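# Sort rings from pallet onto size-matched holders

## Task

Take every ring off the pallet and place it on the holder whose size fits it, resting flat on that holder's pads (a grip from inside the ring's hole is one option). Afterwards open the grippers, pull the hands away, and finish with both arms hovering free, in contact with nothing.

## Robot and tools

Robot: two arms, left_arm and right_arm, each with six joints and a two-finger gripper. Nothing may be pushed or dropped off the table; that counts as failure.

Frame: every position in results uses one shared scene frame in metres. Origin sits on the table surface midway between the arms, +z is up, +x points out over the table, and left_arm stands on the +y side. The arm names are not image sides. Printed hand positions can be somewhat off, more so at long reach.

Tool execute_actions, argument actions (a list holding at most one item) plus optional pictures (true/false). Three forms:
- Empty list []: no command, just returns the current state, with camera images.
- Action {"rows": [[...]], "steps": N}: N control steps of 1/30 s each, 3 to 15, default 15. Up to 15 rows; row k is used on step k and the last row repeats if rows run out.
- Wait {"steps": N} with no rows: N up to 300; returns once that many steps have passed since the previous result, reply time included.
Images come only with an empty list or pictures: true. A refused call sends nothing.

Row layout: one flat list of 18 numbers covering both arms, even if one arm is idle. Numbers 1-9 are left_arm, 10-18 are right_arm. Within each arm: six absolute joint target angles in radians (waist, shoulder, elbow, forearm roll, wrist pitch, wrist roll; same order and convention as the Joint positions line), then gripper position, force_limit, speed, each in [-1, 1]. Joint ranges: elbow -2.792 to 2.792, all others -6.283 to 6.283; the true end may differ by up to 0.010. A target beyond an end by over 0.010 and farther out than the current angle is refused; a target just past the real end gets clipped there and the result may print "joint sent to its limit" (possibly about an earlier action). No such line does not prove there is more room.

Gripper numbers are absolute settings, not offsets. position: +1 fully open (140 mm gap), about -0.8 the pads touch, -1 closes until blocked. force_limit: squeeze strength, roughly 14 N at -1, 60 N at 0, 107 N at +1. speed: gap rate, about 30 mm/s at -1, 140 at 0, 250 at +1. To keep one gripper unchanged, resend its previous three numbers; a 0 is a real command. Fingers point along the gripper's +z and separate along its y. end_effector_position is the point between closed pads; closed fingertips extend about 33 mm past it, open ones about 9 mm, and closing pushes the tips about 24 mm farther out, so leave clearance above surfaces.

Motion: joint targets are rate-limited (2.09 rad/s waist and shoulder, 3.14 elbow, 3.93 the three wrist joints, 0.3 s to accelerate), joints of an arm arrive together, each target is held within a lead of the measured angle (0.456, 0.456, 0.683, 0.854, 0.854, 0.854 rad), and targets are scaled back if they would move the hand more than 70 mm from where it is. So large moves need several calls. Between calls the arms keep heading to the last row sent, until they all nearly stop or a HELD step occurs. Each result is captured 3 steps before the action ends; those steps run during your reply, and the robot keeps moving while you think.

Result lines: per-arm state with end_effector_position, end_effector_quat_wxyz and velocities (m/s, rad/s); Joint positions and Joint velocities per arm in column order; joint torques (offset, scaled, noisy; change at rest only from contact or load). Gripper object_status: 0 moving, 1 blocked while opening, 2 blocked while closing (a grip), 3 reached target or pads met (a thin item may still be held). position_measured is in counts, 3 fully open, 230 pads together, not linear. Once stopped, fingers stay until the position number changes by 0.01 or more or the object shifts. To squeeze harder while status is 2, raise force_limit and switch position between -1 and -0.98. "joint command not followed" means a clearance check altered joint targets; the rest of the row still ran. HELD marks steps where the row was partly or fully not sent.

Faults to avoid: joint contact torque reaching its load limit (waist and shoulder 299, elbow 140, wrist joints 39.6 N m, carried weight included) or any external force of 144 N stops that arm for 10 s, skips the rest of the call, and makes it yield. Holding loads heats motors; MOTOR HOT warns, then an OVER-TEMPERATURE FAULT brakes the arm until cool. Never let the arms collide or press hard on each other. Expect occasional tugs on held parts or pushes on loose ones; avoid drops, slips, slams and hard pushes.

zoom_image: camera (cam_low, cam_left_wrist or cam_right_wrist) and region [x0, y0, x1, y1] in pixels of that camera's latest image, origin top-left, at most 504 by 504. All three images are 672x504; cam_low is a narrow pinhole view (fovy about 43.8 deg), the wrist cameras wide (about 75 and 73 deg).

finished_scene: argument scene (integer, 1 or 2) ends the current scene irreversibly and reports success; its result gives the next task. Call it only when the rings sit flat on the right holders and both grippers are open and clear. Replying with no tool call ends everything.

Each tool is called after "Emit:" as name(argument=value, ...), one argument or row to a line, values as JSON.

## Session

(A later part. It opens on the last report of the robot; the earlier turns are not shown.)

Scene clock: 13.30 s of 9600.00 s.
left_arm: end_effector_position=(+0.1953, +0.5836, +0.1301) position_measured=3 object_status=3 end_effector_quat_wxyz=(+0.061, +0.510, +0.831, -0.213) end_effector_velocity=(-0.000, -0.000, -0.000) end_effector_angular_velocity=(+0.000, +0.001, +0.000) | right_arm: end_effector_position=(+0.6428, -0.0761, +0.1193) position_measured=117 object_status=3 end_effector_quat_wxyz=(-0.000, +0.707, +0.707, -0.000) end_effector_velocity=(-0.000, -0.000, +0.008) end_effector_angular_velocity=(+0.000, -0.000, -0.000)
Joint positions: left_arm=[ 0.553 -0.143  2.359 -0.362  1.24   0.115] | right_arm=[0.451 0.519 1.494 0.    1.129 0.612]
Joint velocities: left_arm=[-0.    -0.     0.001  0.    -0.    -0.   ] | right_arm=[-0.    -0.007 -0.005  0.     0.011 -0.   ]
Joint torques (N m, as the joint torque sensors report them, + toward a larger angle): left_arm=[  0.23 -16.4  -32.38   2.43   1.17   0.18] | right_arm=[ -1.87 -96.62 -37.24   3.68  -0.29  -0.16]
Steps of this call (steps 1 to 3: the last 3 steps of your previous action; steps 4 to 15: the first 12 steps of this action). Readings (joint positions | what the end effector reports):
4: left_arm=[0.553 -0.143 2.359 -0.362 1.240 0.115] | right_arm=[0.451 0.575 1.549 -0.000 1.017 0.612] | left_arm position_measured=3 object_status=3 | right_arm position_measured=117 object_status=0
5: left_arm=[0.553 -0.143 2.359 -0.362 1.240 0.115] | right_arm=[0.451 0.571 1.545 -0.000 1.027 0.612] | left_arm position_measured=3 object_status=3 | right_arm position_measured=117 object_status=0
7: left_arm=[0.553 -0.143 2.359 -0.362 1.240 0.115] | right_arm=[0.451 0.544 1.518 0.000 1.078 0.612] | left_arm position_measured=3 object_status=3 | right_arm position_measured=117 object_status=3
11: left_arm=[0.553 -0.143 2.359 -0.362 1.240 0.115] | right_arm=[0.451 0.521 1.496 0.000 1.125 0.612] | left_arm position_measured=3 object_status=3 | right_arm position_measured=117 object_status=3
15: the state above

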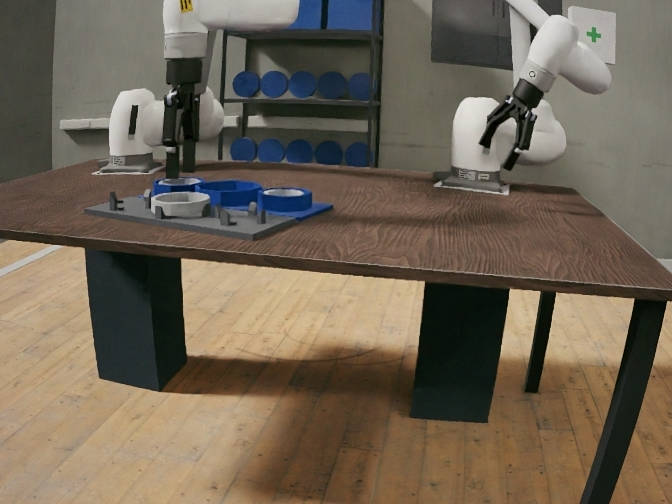

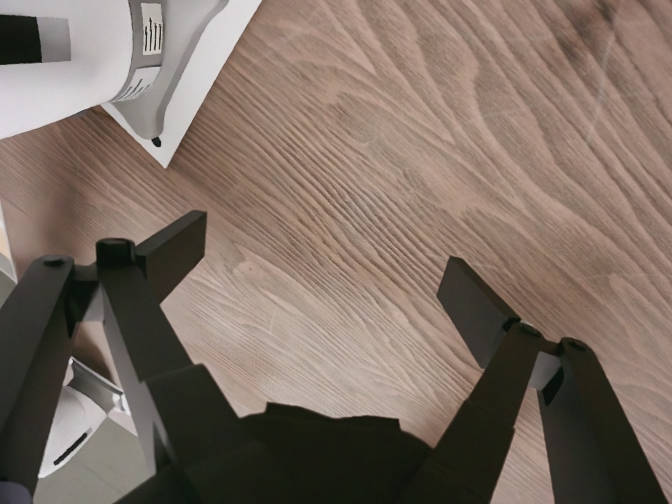

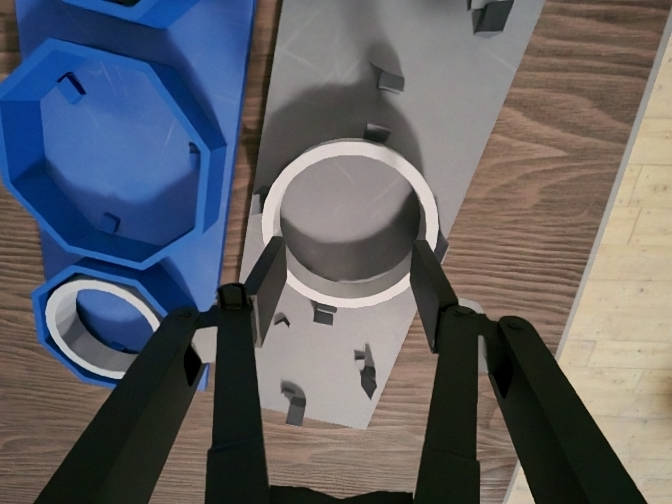

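Emit:
execute_actions(
  actions=[
    {"rows":[[0.553,-0.143,2.359,-0.362,1.24,0.115,1,0,0,0.3112,0.3598,1.7361,0,1.0457,0.4722,1,0,0]]},
  ],
)

Emit:
execute_actions(
  actions=[
    {"steps":10},
  ],
  pictures=true,
)

Emit:
zoom_image(
  camera="cam_right_wrist",
  region=[250,120,450,320],
)

Emit:
execute_actions(
  actions=[
    {"rows":[[0.553,-0.143,2.359,-0.362,1.24,0.115,1,0,0,0.5144,0.1936,1.9615,0,0.9865,0.6754,1,0,0]]},
  ],
)

Emit:
execute_actions(
  actions=[
    {"steps":10},
  ],
  pictures=true,
)

Scene clock: 13.90 s of 9600.00 s.
left_arm: end_effector_position=(+0.1953, +0.5836, +0.1301) position_measured=3 object_status=3 end_effector_quat_wxyz=(+0.061, +0.510, +0.831, -0.213) end_effector_velocity=(+0.001, +0.001, -0.000) end_effector_angular_velocity=(+0.001, -0.002, +0.001) | right_arm: end_effector_position=(+0.6096, -0.2142, +0.1205) position_measured=35 object_status=0 end_effector_quat_wxyz=(+0.000, +0.707, +0.707, +0.000) end_effector_velocity=(-0.050, -0.131, -0.006) end_effector_angular_velocity=(-0.000, +0.002, -0.002)
Joint positions: left_arm=[ 0.553 -0.143  2.359 -0.362  1.24   0.115] | right_arm=[ 0.318  0.368  1.724 -0.     1.05   0.479]
Joint velocities: left_arm=[ 0.001  0.    -0.     0.    -0.002  0.   ] | right_arm=[-0.132 -0.149  0.229  0.001 -0.078 -0.13 ]
Joint torques (N m, as the joint torque sensors report them, + toward a larger angle): left_arm=[ -0.12 -16.62 -31.59   2.54   1.2    0.27] | right_arm=[ 10.61 -64.33 -40.55   4.32  -0.77  -0.27]
Steps of this call (steps 1 to 3: the last 3 steps of your previous action; steps 4 to 6: the robot went on to your last target; steps 7 to 18: the first 12 steps of this action). Readings (joint positions | what the end effector reports):
7: left_arm=[0.553 -0.143 2.359 -0.362 1.240 0.115] | right_arm=[0.450 0.518 1.494 -0.000 1.130 0.611] | left_arm position_measured=3 object_status=3 | right_arm position_measured=117 object_status=0
8: left_arm=[0.553 -0.143 2.359 -0.362 1.240 0.115] | right_arm=[0.445 0.512 1.503 -0.000 1.126 0.606] | left_arm position_measured=3 object_status=3 | right_arm position_measured=111 object_status=0
10: left_arm=[0.553 -0.143 2.359 -0.362 1.240 0.115] | right_arm=[0.417 0.480 1.552 -0.000 1.109 0.578] | left_arm position_measured=3 object_status=3 | right_arm position_measured=96 object_status=0
14: left_arm=[0.553 -0.143 2.359 -0.362 1.240 0.115] | right_arm=[0.359 0.414 1.653 -0.000 1.074 0.520] | left_arm position_measured=3 object_status=3 | right_arm position_measured=65 object_status=0
18: the state above

Scene clock: 14.23 s of 9600.00 s.
left_arm: end_effector_position=(+0.1953, +0.5836, +0.1301) position_measured=3 object_status=3 end_effector_quat_wxyz=(+0.061, +0.510, +0.831, -0.213) end_effector_velocity=(+0.000, -0.000, -0.000) end_effector_angular_velocity=(-0.000, -0.001, -0.002) | right_arm: end_effector_position=(+0.6069, -0.2210, +0.1200) position_measured=3 object_status=3 end_effector_quat_wxyz=(+0.000, +0.707, +0.707, -0.000) end_effector_velocity=(-0.000, -0.001, +0.000) end_effector_angular_velocity=(+0.001, -0.001, -0.001)
Joint positions: left_arm=[ 0.553 -0.143  2.359 -0.362  1.24   0.115] | right_arm=[ 0.311  0.36   1.736 -0.     1.046  0.472]
Joint velocities: left_arm=[-0.    -0.     0.    -0.    -0.     0.002] | right_arm=[-0.001 -0.001  0.001  0.001 -0.    -0.001]
Joint torques (N m, as the joint torque sensors report them, + toward a larger angle): left_arm=[ -0.55 -15.36 -31.96   2.25   0.99   0.2 ] | right_arm=[ -2.06 -78.55 -35.95   3.2   -0.2    0.01]
Kept back: nothing.
Steps of this call (steps 1 to 3: the last 3 steps of your previous action; steps 4 to 10: the robot went on to your last target). Readings (joint positions | what the end effector reports):
1: left_arm=[0.553 -0.143 2.359 -0.362 1.240 0.115] | right_arm=[0.315 0.364 1.729 -0.000 1.048 0.476] | left_arm position_measured=3 object_status=3 | right_arm position_measured=27 object_status=0
2: left_arm=[0.553 -0.143 2.359 -0.362 1.240 0.115] | right_arm=[0.313 0.362 1.732 -0.000 1.047 0.475] | left_arm position_measured=3 object_status=3 | right_arm position_measured=20 object_status=0
4: left_arm=[0.553 -0.143 2.359 -0.362 1.240 0.115] | right_arm=[0.312 0.361 1.734 -0.000 1.046 0.473] | left_arm position_measured=3 object_status=3 | right_arm position_measured=5 object_status=0
8: left_arm=[0.553 -0.143 2.359 -0.362 1.240 0.115] | right_arm=[0.311 0.360 1.736 -0.000 1.046 0.472] | left_arm position_measured=3 object_status=3 | right_arm position_measured=3 object_status=0
10: the state above

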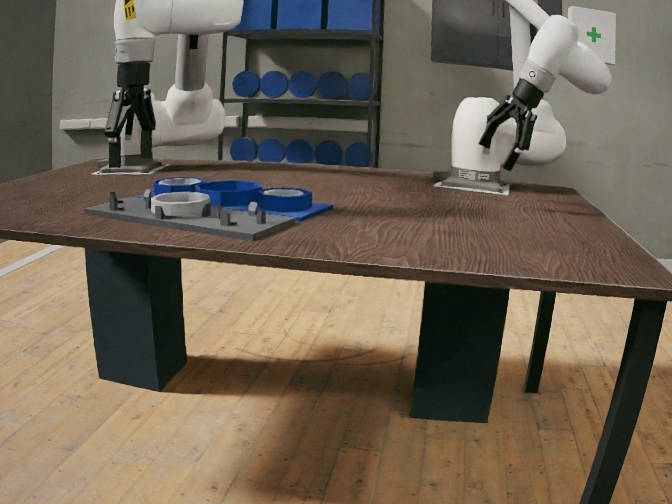

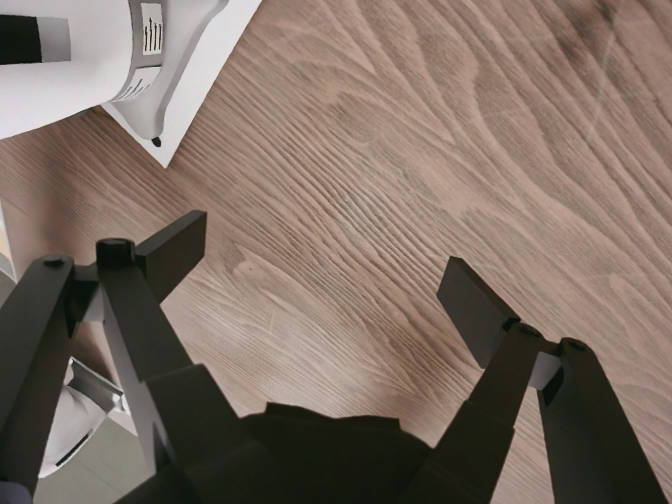

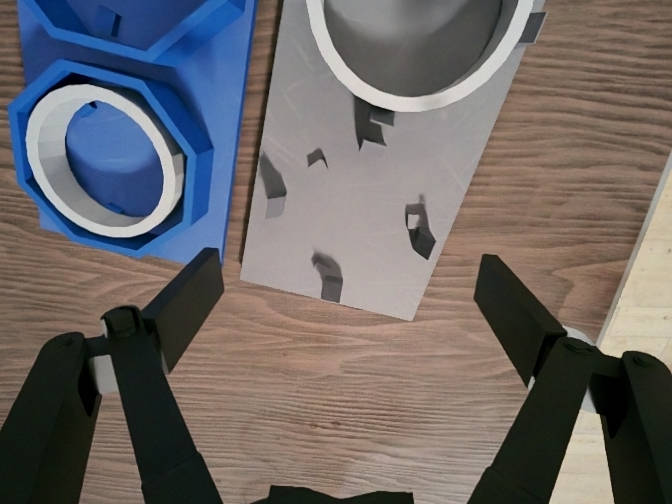

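Region (250, 120, 450, 320) of cam_right_wrist's 672x504 image, scaled by 2.520, with more detail than that image has.

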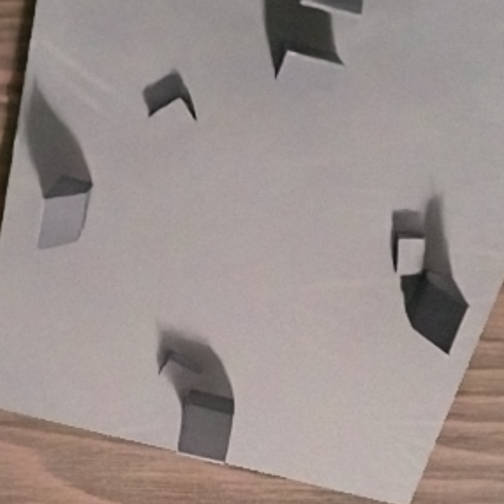

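Scene clock: 14.63 s of 9600.00 s.
left_arm: end_effector_position=(+0.1953, +0.5836, +0.1301) position_measured=3 object_status=3 end_effector_quat_wxyz=(+0.061, +0.510, +0.831, -0.213) end_effector_velocity=(+0.002, +0.001, +0.001) end_effector_angular_velocity=(+0.001, -0.003, +0.004) | right_arm: end_effector_position=(+0.4570, -0.1806, +0.1210) position_measured=3 object_status=3 end_effector_quat_wxyz=(+0.000, +0.707, +0.707, +0.000) end_effector_velocity=(-0.340, +0.046, -0.008) end_effector_angular_velocity=(+0.002, -0.002, +0.010)
Joint positions: left_arm=[ 0.553 -0.143  2.359 -0.362  1.24   0.115] | right_arm=[ 0.486  0.217  1.93  -0.     0.995  0.647]
Joint velocities: left_arm=[ 0.002  0.    -0.002 -0.    -0.001 -0.001] | right_arm=[ 0.4   -0.326  0.436  0.001 -0.114  0.39 ]
Joint torques (N m, as the joint torque sensors report them, + toward a larger angle): left_arm=[  0.99 -15.48 -32.45   2.38   1.11   0.15] | right_arm=[-10.38 -51.68 -39.71   3.36  -0.47   0.11]
Steps of this call (steps 1 to 12: the first 12 steps of this action). Readings (joint positions | what the end effector reports):
1: left_arm=[0.553 -0.143 2.359 -0.362 1.240 0.115] | right_arm=[0.312 0.359 1.737 -0.000 1.045 0.473] | left_arm position_measured=3 object_status=3 | right_arm position_measured=3 object_status=3
2: left_arm=[0.553 -0.143 2.359 -0.362 1.240 0.115] | right_arm=[0.317 0.354 1.744 -0.000 1.043 0.480] | left_arm position_measured=3 object_status=3 | right_arm position_measured=3 object_status=3
4: left_arm=[0.553 -0.143 2.359 -0.362 1.240 0.115] | right_arm=[0.350 0.328 1.780 -0.000 1.034 0.513] | left_arm position_measured=3 object_status=3 | right_arm position_measured=3 object_status=3
8: left_arm=[0.553 -0.143 2.359 -0.362 1.240 0.115] | right_arm=[0.420 0.271 1.857 -0.000 1.014 0.582] | left_arm position_measured=3 object_status=3 | right_arm position_measured=3 object_status=3
12: the state above

Scene clock: 14.97 s of 9600.00 s.
left_arm: end_effector_position=(+0.1953, +0.5836, +0.1301) position_measured=3 object_status=3 end_effector_quat_wxyz=(+0.061, +0.510, +0.831, -0.213) end_effector_velocity=(+0.000, -0.000, -0.000) end_effector_angular_velocity=(+0.000, +0.000, +0.001) | right_arm: end_effector_position=(+0.4330, -0.1781, +0.1200) position_measured=3 object_status=3 end_effector_quat_wxyz=(+0.000, +0.707, +0.707, -0.000) end_effector_velocity=(-0.003, -0.000, -0.000) end_effector_angular_velocity=(-0.000, +0.000, +0.000)
Joint positions: left_arm=[ 0.553 -0.143  2.359 -0.362  1.24   0.115] | right_arm=[ 0.514  0.194  1.961 -0.     0.987  0.675]
Joint velocities: left_arm=[-0.001 -0.     0.    -0.    -0.001 -0.001] | right_arm=[ 0.003 -0.003  0.004 -0.    -0.     0.003]
Joint torques (N m, as the joint torque sensors report them, + toward a larger angle): left_arm=[ -1.2  -16.16 -31.65   2.57   0.94   0.12] | right_arm=[  0.86 -60.67 -35.41   3.03  -0.34   0.03]
Kept back: nothing.
Steps of this call (steps 1 to 3: the last 3 steps of your previous action; steps 4 to 10: the robot went on to your last target). Readings (joint positions | what the end effector reports):
1: left_arm=[0.553 -0.143 2.359 -0.362 1.240 0.115] | right_arm=[0.498 0.207 1.943 -0.000 0.991 0.658] | left_arm position_measured=3 object_status=3 | right_arm position_measured=3 object_status=3
2: left_arm=[0.553 -0.143 2.359 -0.362 1.240 0.115] | right_arm=[0.505 0.201 1.951 -0.000 0.989 0.666] | left_arm position_measured=3 object_status=3 | right_arm position_measured=3 object_status=3
4: left_arm=[0.553 -0.143 2.359 -0.362 1.240 0.115] | right_arm=[0.512 0.196 1.958 -0.000 0.987 0.672] | left_arm position_measured=3 object_status=3 | right_arm position_measured=3 object_status=3
8: left_arm=[0.553 -0.143 2.359 -0.362 1.240 0.115] | right_arm=[0.514 0.194 1.961 -0.000 0.987 0.675] | left_arm position_measured=3 object_status=3 | right_arm position_measured=3 object_status=3
10: the state above

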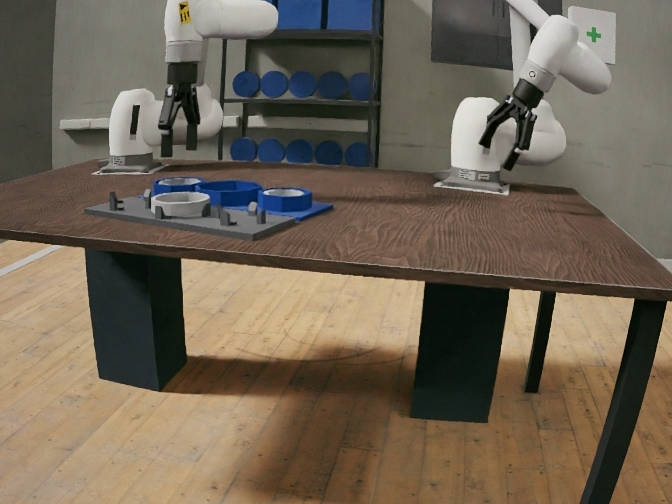

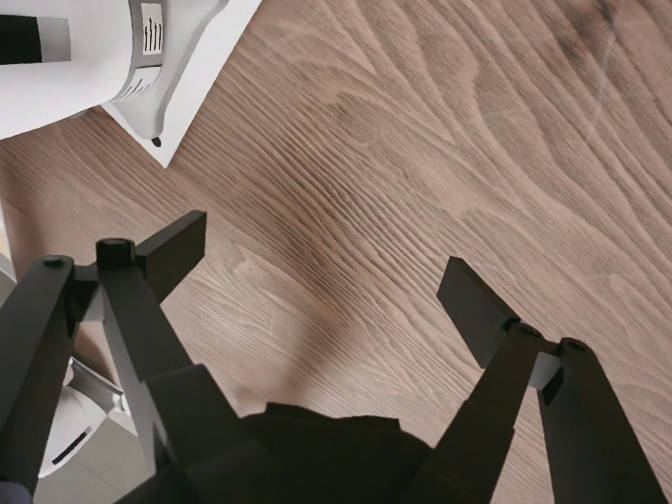

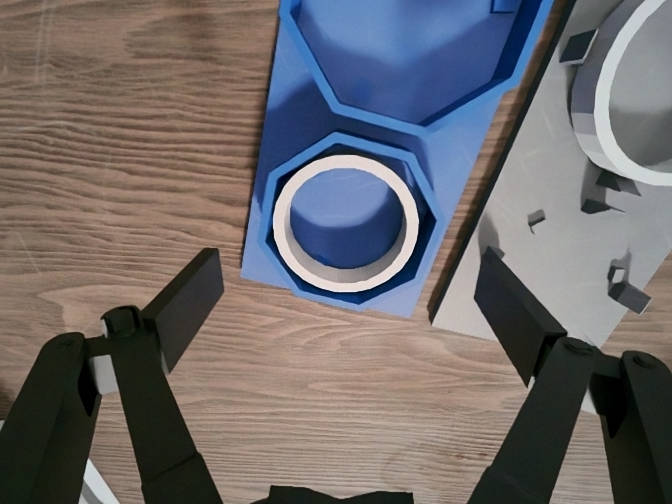

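Emit:
execute_actions(
  actions=[
    {"rows":[[0.553,-0.143,2.359,-0.362,1.24,0.115,1,0,0,0.5189,0.1912,1.9644,0,0.986,0.6799,-0.2,0,1]],"steps":12},
  ],
)

Emit:
execute_actions(
  actions=[
    {"rows":[[0.553,-0.143,2.359,-0.362,1.24,0.115,1,0,0,0.5189,0.2701,2.0253,0,0.8462,0.6799,-0.2,0,1]]},
  ],
)

Emit:
execute_actions(
  actions=[
    {"rows":[[0.553,-0.143,2.359,-0.362,1.24,0.115,1,0,0,0.5189,0.2701,2.0253,0,0.8462,0.6799,1,0,-0.3]]},
  ],
)

Emit:
execute_actions(
  actions=[
    {"rows":[[0.553,-0.143,2.359,-0.362,1.24,0.115,1,0,0,0.5189,0.1912,1.9644,0,0.986,0.6799,1,0,-0.3]],"steps":12},
  ],
  pictures=true,
)

Emit:
execute_actions(
  actions=[
    {"rows":[[0.553,-0.143,2.359,-0.362,1.24,0.115,1,0,0,0.3112,0.3598,1.7361,0,1.0457,0.4722,1,0,-0.3]]},
  ],
)

Emit:
execute_actions(
  actions=[
    {"steps":6},
  ],
)

Emit:
execute_actions(
  actions=[
    {"rows":[[0.553,-0.143,2.359,-0.362,1.24,0.115,1,0,0,0.3112,0.4087,1.7802,0,0.9527,0.4722,1,0,-0.3]]},
  ],
)

Emit:
execute_actions(
  actions=[
    {"rows":[[0.553,-0.143,2.359,-0.362,1.24,0.115,1,0,0,0.3112,0.4155,1.7851,0,0.941,0.4722,1,0,-0.3]],"steps":12},
  ],
  pictures=true,
)

Emit:
zoom_image(
  camera="cam_low",
  region=[85,165,185,225],
)

Scene clock: 15.53 s of 9600.00 s.
left_arm: end_effector_position=(+0.1953, +0.5836, +0.1301) position_measured=3 object_status=3 end_effector_quat_wxyz=(+0.061, +0.510, +0.831, -0.213) end_effector_velocity=(-0.002, -0.001, -0.001) end_effector_angular_velocity=(-0.002, +0.004, -0.000) | right_arm: end_effector_position=(+0.4299, -0.1771, +0.1201) position_measured=108 object_status=0 end_effector_quat_wxyz=(-0.000, +0.707, +0.707, -0.000) end_effector_velocity=(-0.002, -0.000, -0.000) end_effector_angular_velocity=(-0.001, +0.001, -0.000)
Joint positions: left_arm=[ 0.553 -0.143  2.359 -0.362  1.24   0.115] | right_arm=[0.519 0.191 1.964 0.    0.986 0.68 ]
Joint velocities: left_arm=[ 0.001  0.     0.002 -0.     0.002  0.001] | right_arm=[ 0.001 -0.001  0.001 -0.     0.001  0.002]
Joint torques (N m, as the joint torque sensors report them, + toward a larger angle): left_arm=[ -1.48 -15.59 -31.67   2.59   0.94   0.29] | right_arm=[ -0.55 -58.83 -34.58   3.33  -0.16   0.21]
Steps of this call (steps 1 to 8: the robot went on to your last target; steps 9 to 17: the first 9 steps of this action). Readings (joint positions | what the end effector reports):
9: left_arm=[0.553 -0.143 2.359 -0.362 1.240 0.115] | right_arm=[0.515 0.193 1.962 0.000 0.986 0.676] | left_arm position_measured=3 object_status=3 | right_arm position_measured=3 object_status=0
10: left_arm=[0.553 -0.143 2.359 -0.362 1.240 0.115] | right_arm=[0.516 0.193 1.963 0.000 0.986 0.677] | left_arm position_measured=3 object_status=3 | right_arm position_measured=13 object_status=0
12: left_arm=[0.553 -0.143 2.359 -0.362 1.240 0.115] | right_arm=[0.518 0.192 1.964 0.000 0.986 0.679] | left_arm position_measured=3 object_status=3 | right_arm position_measured=40 object_status=0
16: left_arm=[0.553 -0.143 2.359 -0.362 1.240 0.115] | right_arm=[0.519 0.191 1.964 0.000 0.986 0.680] | left_arm position_measured=3 object_status=3 | right_arm position_measured=94 object_status=0
17: the state above

Scene clock: 16.03 s of 9600.00 s.
left_arm: end_effector_position=(+0.1953, +0.5836, +0.1301) position_measured=3 object_status=3 end_effector_quat_wxyz=(+0.061, +0.510, +0.831, -0.213) end_effector_velocity=(-0.000, -0.001, -0.000) end_effector_angular_velocity=(-0.000, +0.001, -0.001) | right_arm: end_effector_position=(+0.4299, -0.1770, +0.0476) position_measured=154 object_status=3 end_effector_quat_wxyz=(+0.000, +0.707, +0.707, +0.000) end_effector_velocity=(-0.000, -0.000, -0.007) end_effector_angular_velocity=(-0.001, +0.000, +0.000)
Joint positions: left_arm=[ 0.553 -0.143  2.359 -0.362  1.24   0.115] | right_arm=[0.519 0.269 2.025 0.    0.847 0.68 ]
Joint velocities: left_arm=[-0.002 -0.     0.     0.     0.    -0.001] | right_arm=[ 0.     0.008  0.006 -0.    -0.013  0.   ]
Joint torques (N m, as the joint torque sensors report them, + toward a larger angle): left_arm=[ -0.41 -15.87 -32.62   2.53   0.93   0.33] | right_arm=[ -0.79 -67.39 -31.64   3.01  -0.09   0.02]
Steps of this call (steps 1 to 3: the last 3 steps of your previous action; steps 4 to 15: the first 12 steps of this action). Readings (joint positions | what the end effector reports):
4: left_arm=[0.553 -0.143 2.359 -0.362 1.240 0.115] | right_arm=[0.519 0.192 1.965 0.000 0.985 0.680] | left_arm position_measured=3 object_status=3 | right_arm position_measured=154 object_status=0
5: left_arm=[0.553 -0.143 2.359 -0.362 1.240 0.115] | right_arm=[0.519 0.197 1.969 0.000 0.973 0.680] | left_arm position_measured=3 object_status=3 | right_arm position_measured=154 object_status=0
7: left_arm=[0.553 -0.143 2.359 -0.362 1.240 0.115] | right_arm=[0.519 0.230 1.995 0.000 0.917 0.680] | left_arm position_measured=3 object_status=3 | right_arm position_measured=154 object_status=0
11: left_arm=[0.553 -0.143 2.359 -0.362 1.240 0.115] | right_arm=[0.519 0.267 2.023 0.000 0.853 0.680] | left_arm position_measured=3 object_status=3 | right_arm position_measured=154 object_status=3
15: the state above

Scene clock: 16.53 s of 9600.00 s.
left_arm: end_effector_position=(+0.1953, +0.5836, +0.1301) position_measured=3 object_status=3 end_effector_quat_wxyz=(+0.061, +0.510, +0.831, -0.213) end_effector_velocity=(-0.001, -0.000, +0.000) end_effector_angular_velocity=(-0.001, +0.001, -0.001) | right_arm: end_effector_position=(+0.4298, -0.1771, +0.0469) position_measured=118 object_status=0 end_effector_quat_wxyz=(+0.000, +0.707, +0.707, -0.000) end_effector_velocity=(-0.000, -0.000, -0.000) end_effector_angular_velocity=(-0.001, +0.000, +0.000)
Joint positions: left_arm=[ 0.553 -0.143  2.359 -0.362  1.24   0.115] | right_arm=[ 0.519  0.27   2.025 -0.     0.846  0.68 ]
Joint velocities: left_arm=[ 0.001  0.     0.    -0.     0.002  0.001] | right_arm=[ 0.     0.     0.001 -0.    -0.     0.   ]
Joint torques (N m, as the joint torque sensors report them, + toward a larger angle): left_arm=[ -0.94 -13.95 -31.39   2.55   0.82   0.16] | right_arm=[ -3.31 -65.38 -33.42   2.82  -0.11  -0.03]
Steps of this call (steps 1 to 3: the last 3 steps of your previous action; steps 4 to 15: the first 12 steps of this action). Readings (joint positions | what the end effector reports):
4: left_arm=[0.553 -0.143 2.359 -0.362 1.240 0.115] | right_arm=[0.519 0.270 2.025 0.000 0.846 0.680] | left_arm position_measured=3 object_status=3 | right_arm position_measured=154 object_status=0
5: left_arm=[0.553 -0.143 2.359 -0.362 1.240 0.115] | right_arm=[0.519 0.270 2.025 0.000 0.846 0.680] | left_arm position_measured=3 object_status=3 | right_arm position_measured=150 object_status=0
7: left_arm=[0.553 -0.143 2.359 -0.362 1.240 0.115] | right_arm=[0.519 0.270 2.025 0.000 0.846 0.680] | left_arm position_measured=3 object_status=3 | right_arm position_measured=138 object_status=0
11: left_arm=[0.553 -0.143 2.359 -0.362 1.240 0.115] | right_arm=[0.519 0.270 2.025 -0.000 0.846 0.680] | left_arm position_measured=3 object_status=3 | right_arm position_measured=118 object_status=0
15: the state above

Scene clock: 16.93 s of 9600.00 s.
left_arm: end_effector_position=(+0.1953, +0.5836, +0.1301) position_measured=3 object_status=3 end_effector_quat_wxyz=(+0.061, +0.510, +0.831, -0.213) end_effector_velocity=(-0.001, -0.001, -0.000) end_effector_angular_velocity=(-0.002, +0.003, -0.001) | right_arm: end_effector_position=(+0.4298, -0.1771, +0.1179) position_measured=118 object_status=1 end_effector_quat_wxyz=(+0.000, +0.707, +0.707, -0.000) end_effector_velocity=(-0.004, -0.003, +0.024) end_effector_angular_velocity=(-0.008, +0.009, -0.000)
Joint positions: left_arm=[ 0.553 -0.143  2.359 -0.362  1.24   0.115] | right_arm=[ 0.519  0.193  1.966 -0.     0.982  0.68 ]
Joint velocities: left_arm=[-0.    -0.     0.002 -0.     0.002  0.001] | right_arm=[ 0.    -0.024 -0.02  -0.     0.057  0.   ]
Joint torques (N m, as the joint torque sensors report them, + toward a larger angle): left_arm=[ -0.53 -15.39 -32.19   2.64   1.08   0.26] | right_arm=[ -1.08 -56.64 -34.26   3.06  -0.47   0.16]
Steps of this call (steps 1 to 3: the last 3 steps of your previous action; steps 4 to 12: the first 9 steps of this action). Readings (joint positions | what the end effector reports):
4: left_arm=[0.553 -0.143 2.359 -0.362 1.240 0.115] | right_arm=[0.519 0.270 2.025 -0.000 0.846 0.680] | left_arm position_measured=3 object_status=3 | right_arm position_measured=118 object_status=1
5: left_arm=[0.553 -0.143 2.359 -0.362 1.240 0.115] | right_arm=[0.519 0.265 2.022 -0.000 0.856 0.680] | left_arm position_measured=3 object_status=3 | right_arm position_measured=118 object_status=1
7: left_arm=[0.553 -0.143 2.359 -0.362 1.240 0.115] | right_arm=[0.519 0.234 1.997 -0.000 0.911 0.680] | left_arm position_measured=3 object_status=3 | right_arm position_measured=118 object_status=1
11: left_arm=[0.553 -0.143 2.359 -0.362 1.240 0.115] | right_arm=[0.519 0.195 1.967 -0.000 0.979 0.680] | left_arm position_measured=3 object_status=3 | right_arm position_measured=118 object_status=1
12: the state above

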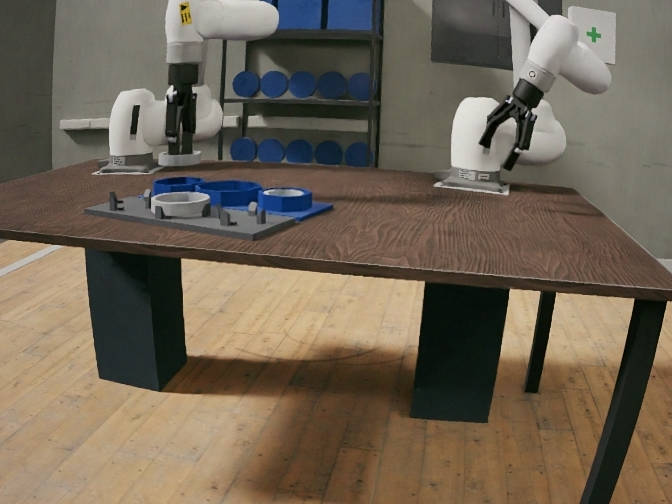

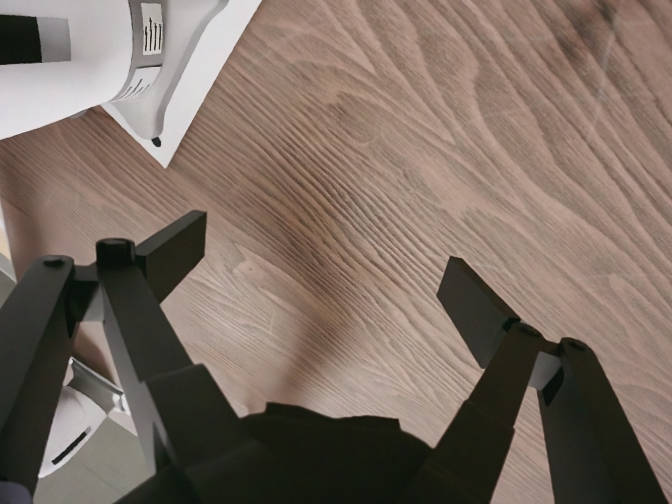

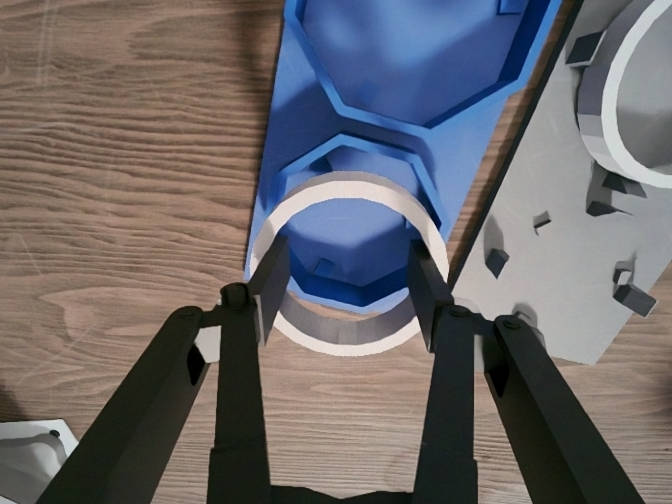

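Scene clock: 17.43 s of 9600.00 s.
left_arm: end_effector_position=(+0.1953, +0.5836, +0.1301) position_measured=3 object_status=3 end_effector_quat_wxyz=(+0.061, +0.510, +0.831, -0.213) end_effector_velocity=(-0.001, -0.000, -0.001) end_effector_angular_velocity=(-0.000, +0.001, -0.001) | right_arm: end_effector_position=(+0.5807, -0.2106, +0.1210) position_measured=118 object_status=1 end_effector_quat_wxyz=(+0.000, +0.707, +0.707, +0.000) end_effector_velocity=(+0.349, -0.132, -0.014) end_effector_angular_velocity=(-0.002, +0.003, -0.009)
Joint positions: left_arm=[ 0.553 -0.143  2.359 -0.362  1.24   0.115] | right_arm=[0.342 0.335 1.77  0.    1.037 0.503]
Joint velocities: left_arm=[-0.     0.     0.001  0.    -0.     0.   ] | right_arm=[-0.415  0.335 -0.448 -0.     0.116 -0.406]
Joint torques (N m, as the joint torque sensors report them, + toward a larger angle): left_arm=[ -1.13 -16.51 -32.57   2.28   0.73   0.39] | right_arm=[  7.39 -89.4  -33.65   3.42   0.62  -0.04]
Steps of this call (steps 1 to 3: the last 3 steps of your previous action; steps 4 to 15: the first 12 steps of this action). Readings (joint positions | what the end effector reports):
4: left_arm=[0.553 -0.143 2.359 -0.362 1.240 0.115] | right_arm=[0.518 0.192 1.964 -0.000 0.986 0.679] | left_arm position_measured=3 object_status=3 | right_arm position_measured=118 object_status=1
5: left_arm=[0.553 -0.143 2.359 -0.362 1.240 0.115] | right_arm=[0.512 0.197 1.957 -0.000 0.988 0.673] | left_arm position_measured=3 object_status=3 | right_arm position_measured=118 object_status=1
7: left_arm=[0.553 -0.143 2.359 -0.362 1.240 0.115] | right_arm=[0.479 0.224 1.920 0.000 0.997 0.640] | left_arm position_measured=3 object_status=3 | right_arm position_measured=118 object_status=1
11: left_arm=[0.553 -0.143 2.359 -0.362 1.240 0.115] | right_arm=[0.408 0.281 1.842 0.000 1.018 0.569] | left_arm position_measured=3 object_status=3 | right_arm position_measured=118 object_status=1
15: the state above

Scene clock: 17.63 s of 9600.00 s.
left_arm: end_effector_position=(+0.1953, +0.5836, +0.1301) position_measured=3 object_status=3 end_effector_quat_wxyz=(+0.061, +0.510, +0.831, -0.213) end_effector_velocity=(+0.000, -0.000, -0.000) end_effector_angular_velocity=(+0.000, -0.001, -0.002) | right_arm: end_effector_position=(+0.6057, -0.2206, +0.1201) position_measured=118 object_status=1 end_effector_quat_wxyz=(-0.000, +0.707, +0.707, +0.000) end_effector_velocity=(+0.014, -0.005, -0.000) end_effector_angular_velocity=(+0.000, -0.002, +0.003)
Joint positions: left_arm=[ 0.553 -0.143  2.359 -0.362  1.24   0.115] | right_arm=[0.313 0.359 1.738 0.    1.045 0.474]
Joint velocities: left_arm=[-0.001  0.    -0.    -0.    -0.     0.001] | right_arm=[-0.015  0.013 -0.019 -0.001  0.004 -0.018]
Joint torques (N m, as the joint torque sensors report them, + toward a larger angle): left_arm=[  1.14 -15.24 -31.94   2.21   1.     0.23] | right_arm=[  2.41 -79.26 -37.73   3.58  -0.13   0.14]
Kept back: nothing.
Steps of this call (steps 1 to 3: the last 3 steps of your previous action; steps 4 to 6: the robot went on to your last target). Readings (joint positions | what the end effector reports):
1: left_arm=[0.553 -0.143 2.359 -0.362 1.240 0.115] | right_arm=[0.330 0.345 1.757 0.000 1.040 0.491] | left_arm position_measured=3 object_status=3 | right_arm position_measured=118 object_status=1
2: left_arm=[0.553 -0.143 2.359 -0.362 1.240 0.115] | right_arm=[0.321 0.351 1.748 0.000 1.043 0.483] | left_arm position_measured=3 object_status=3 | right_arm position_measured=118 object_status=1
4: left_arm=[0.553 -0.143 2.359 -0.362 1.240 0.115] | right_arm=[0.314 0.357 1.740 0.000 1.045 0.476] | left_arm position_measured=3 object_status=3 | right_arm position_measured=118 object_status=1
6: the state above

Scene clock: 18.03 s of 9600.00 s.
left_arm: end_effector_position=(+0.1953, +0.5836, +0.1301) position_measured=3 object_status=3 end_effector_quat_wxyz=(+0.061, +0.510, +0.831, -0.213) end_effector_velocity=(+0.000, +0.001, +0.000) end_effector_angular_velocity=(+0.000, -0.001, +0.002) | right_arm: end_effector_position=(+0.6069, -0.2210, +0.0654) position_measured=118 object_status=1 end_effector_quat_wxyz=(+0.000, +0.707, +0.707, +0.000) end_effector_velocity=(-0.000, +0.000, -0.005) end_effector_angular_velocity=(+0.001, +0.001, -0.001)
Joint positions: left_arm=[ 0.553 -0.143  2.359 -0.362  1.24   0.115] | right_arm=[0.311 0.408 1.78  0.    0.953 0.472]
Joint velocities: left_arm=[ 0.002 -0.    -0.001  0.     0.     0.001] | right_arm=[-0.     0.005  0.004  0.001 -0.009  0.   ]
Joint torques (N m, as the joint torque sensors report them, + toward a larger angle): left_arm=[  0.42 -15.58 -32.44   2.63   0.65   0.29] | right_arm=[ -0.22 -80.65 -36.31   3.06   0.     0.02]
Steps of this call (steps 1 to 12: the first 12 steps of this action). Readings (joint positions | what the end effector reports):
1: left_arm=[0.553 -0.143 2.359 -0.362 1.240 0.115] | right_arm=[0.312 0.360 1.737 0.000 1.045 0.473] | left_arm position_measured=3 object_status=3 | right_arm position_measured=118 object_status=1
2: left_arm=[0.553 -0.143 2.359 -0.362 1.240 0.115] | right_arm=[0.312 0.366 1.742 0.000 1.033 0.473] | left_arm position_measured=3 object_status=3 | right_arm position_measured=118 object_status=1
4: left_arm=[0.553 -0.143 2.359 -0.362 1.240 0.115] | right_arm=[0.312 0.390 1.764 0.000 0.988 0.472] | left_arm position_measured=3 object_status=3 | right_arm position_measured=118 object_status=1
8: left_arm=[0.553 -0.143 2.359 -0.362 1.240 0.115] | right_arm=[0.311 0.407 1.778 0.000 0.957 0.472] | left_arm position_measured=3 object_status=3 | right_arm position_measured=118 object_status=1
12: the state above

Scene clock: 18.43 s of 9600.00 s.
left_arm: end_effector_position=(+0.1953, +0.5836, +0.1301) position_measured=3 object_status=3 end_effector_quat_wxyz=(+0.061, +0.510, +0.831, -0.213) end_effector_velocity=(-0.000, +0.000, +0.000) end_effector_angular_velocity=(-0.001, +0.000, +0.000) | right_arm: end_effector_position=(+0.6069, -0.2210, +0.0582) position_measured=118 object_status=1 end_effector_quat_wxyz=(+0.000, +0.707, +0.707, +0.000) end_effector_velocity=(+0.000, +0.000, -0.002) end_effector_angular_velocity=(-0.000, -0.001, +0.000)
Joint positions: left_arm=[ 0.553 -0.143  2.359 -0.362  1.24   0.115] | right_arm=[0.311 0.415 1.785 0.    0.941 0.472]
Joint velocities: left_arm=[ 0.001  0.    -0.    -0.     0.001  0.001] | right_arm=[ 0.     0.002  0.001 -0.001 -0.004  0.   ]
Joint torques (N m, as the joint torque sensors report them, + toward a larger angle): left_arm=[ -1.43 -16.06 -32.69   2.31   1.04   0.23] | right_arm=[ -0.98 -83.58 -36.81   3.34   0.07  -0.09]
Steps of this call (steps 1 to 3: the last 3 steps of your previous action; steps 4 to 12: the first 9 steps of this action). Readings (joint positions | what the end effector reports):
4: left_arm=[0.553 -0.143 2.359 -0.362 1.240 0.115] | right_arm=[0.311 0.409 1.780 0.000 0.952 0.472] | left_arm position_measured=3 object_status=3 | right_arm position_measured=118 object_status=1
5: left_arm=[0.553 -0.143 2.359 -0.362 1.240 0.115] | right_arm=[0.311 0.411 1.782 0.000 0.948 0.472] | left_arm position_measured=3 object_status=3 | right_arm position_measured=118 object_status=1
7: left_arm=[0.553 -0.143 2.359 -0.362 1.240 0.115] | right_arm=[0.311 0.414 1.784 0.000 0.944 0.472] | left_arm position_measured=3 object_status=3 | right_arm position_measured=118 object_status=1
11: left_arm=[0.553 -0.143 2.359 -0.362 1.240 0.115] | right_arm=[0.311 0.415 1.785 0.000 0.941 0.472] | left_arm position_measured=3 object_status=3 | right_arm position_measured=118 object_status=1
12: the state above

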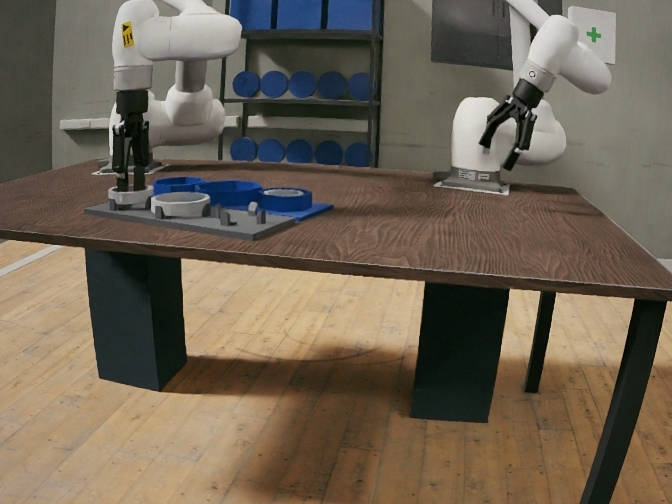

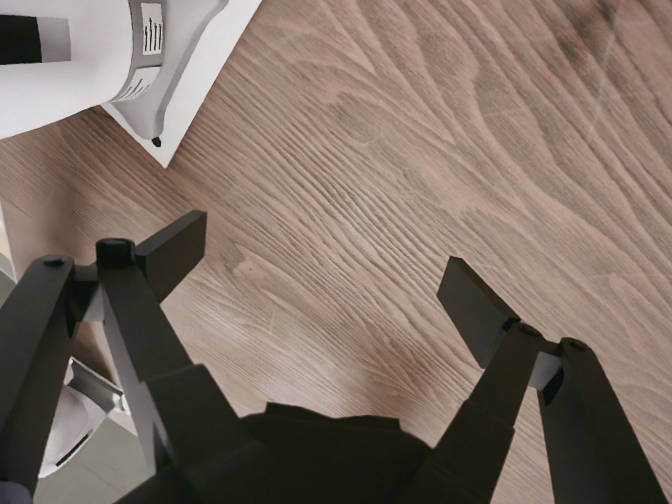

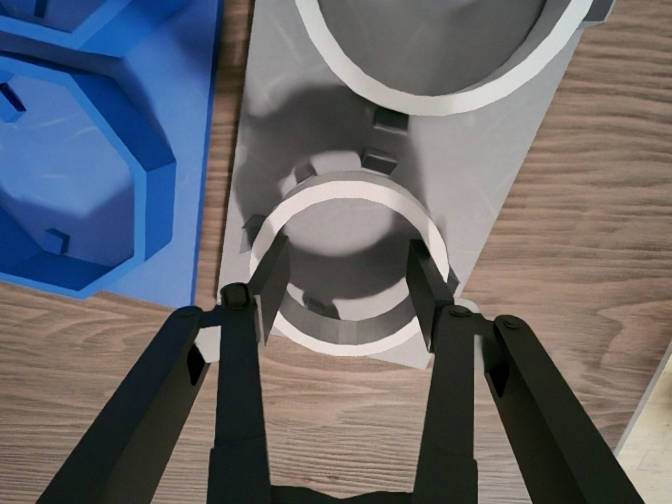

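Region (85, 165, 185, 225) of cam_low's 672x504 image, scaled by 5.040, with more detail than that image has; it fills the top 302 rows of this view, and the rest is white.

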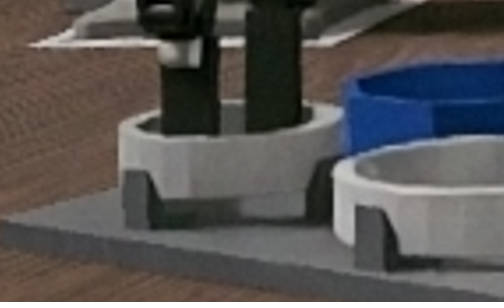

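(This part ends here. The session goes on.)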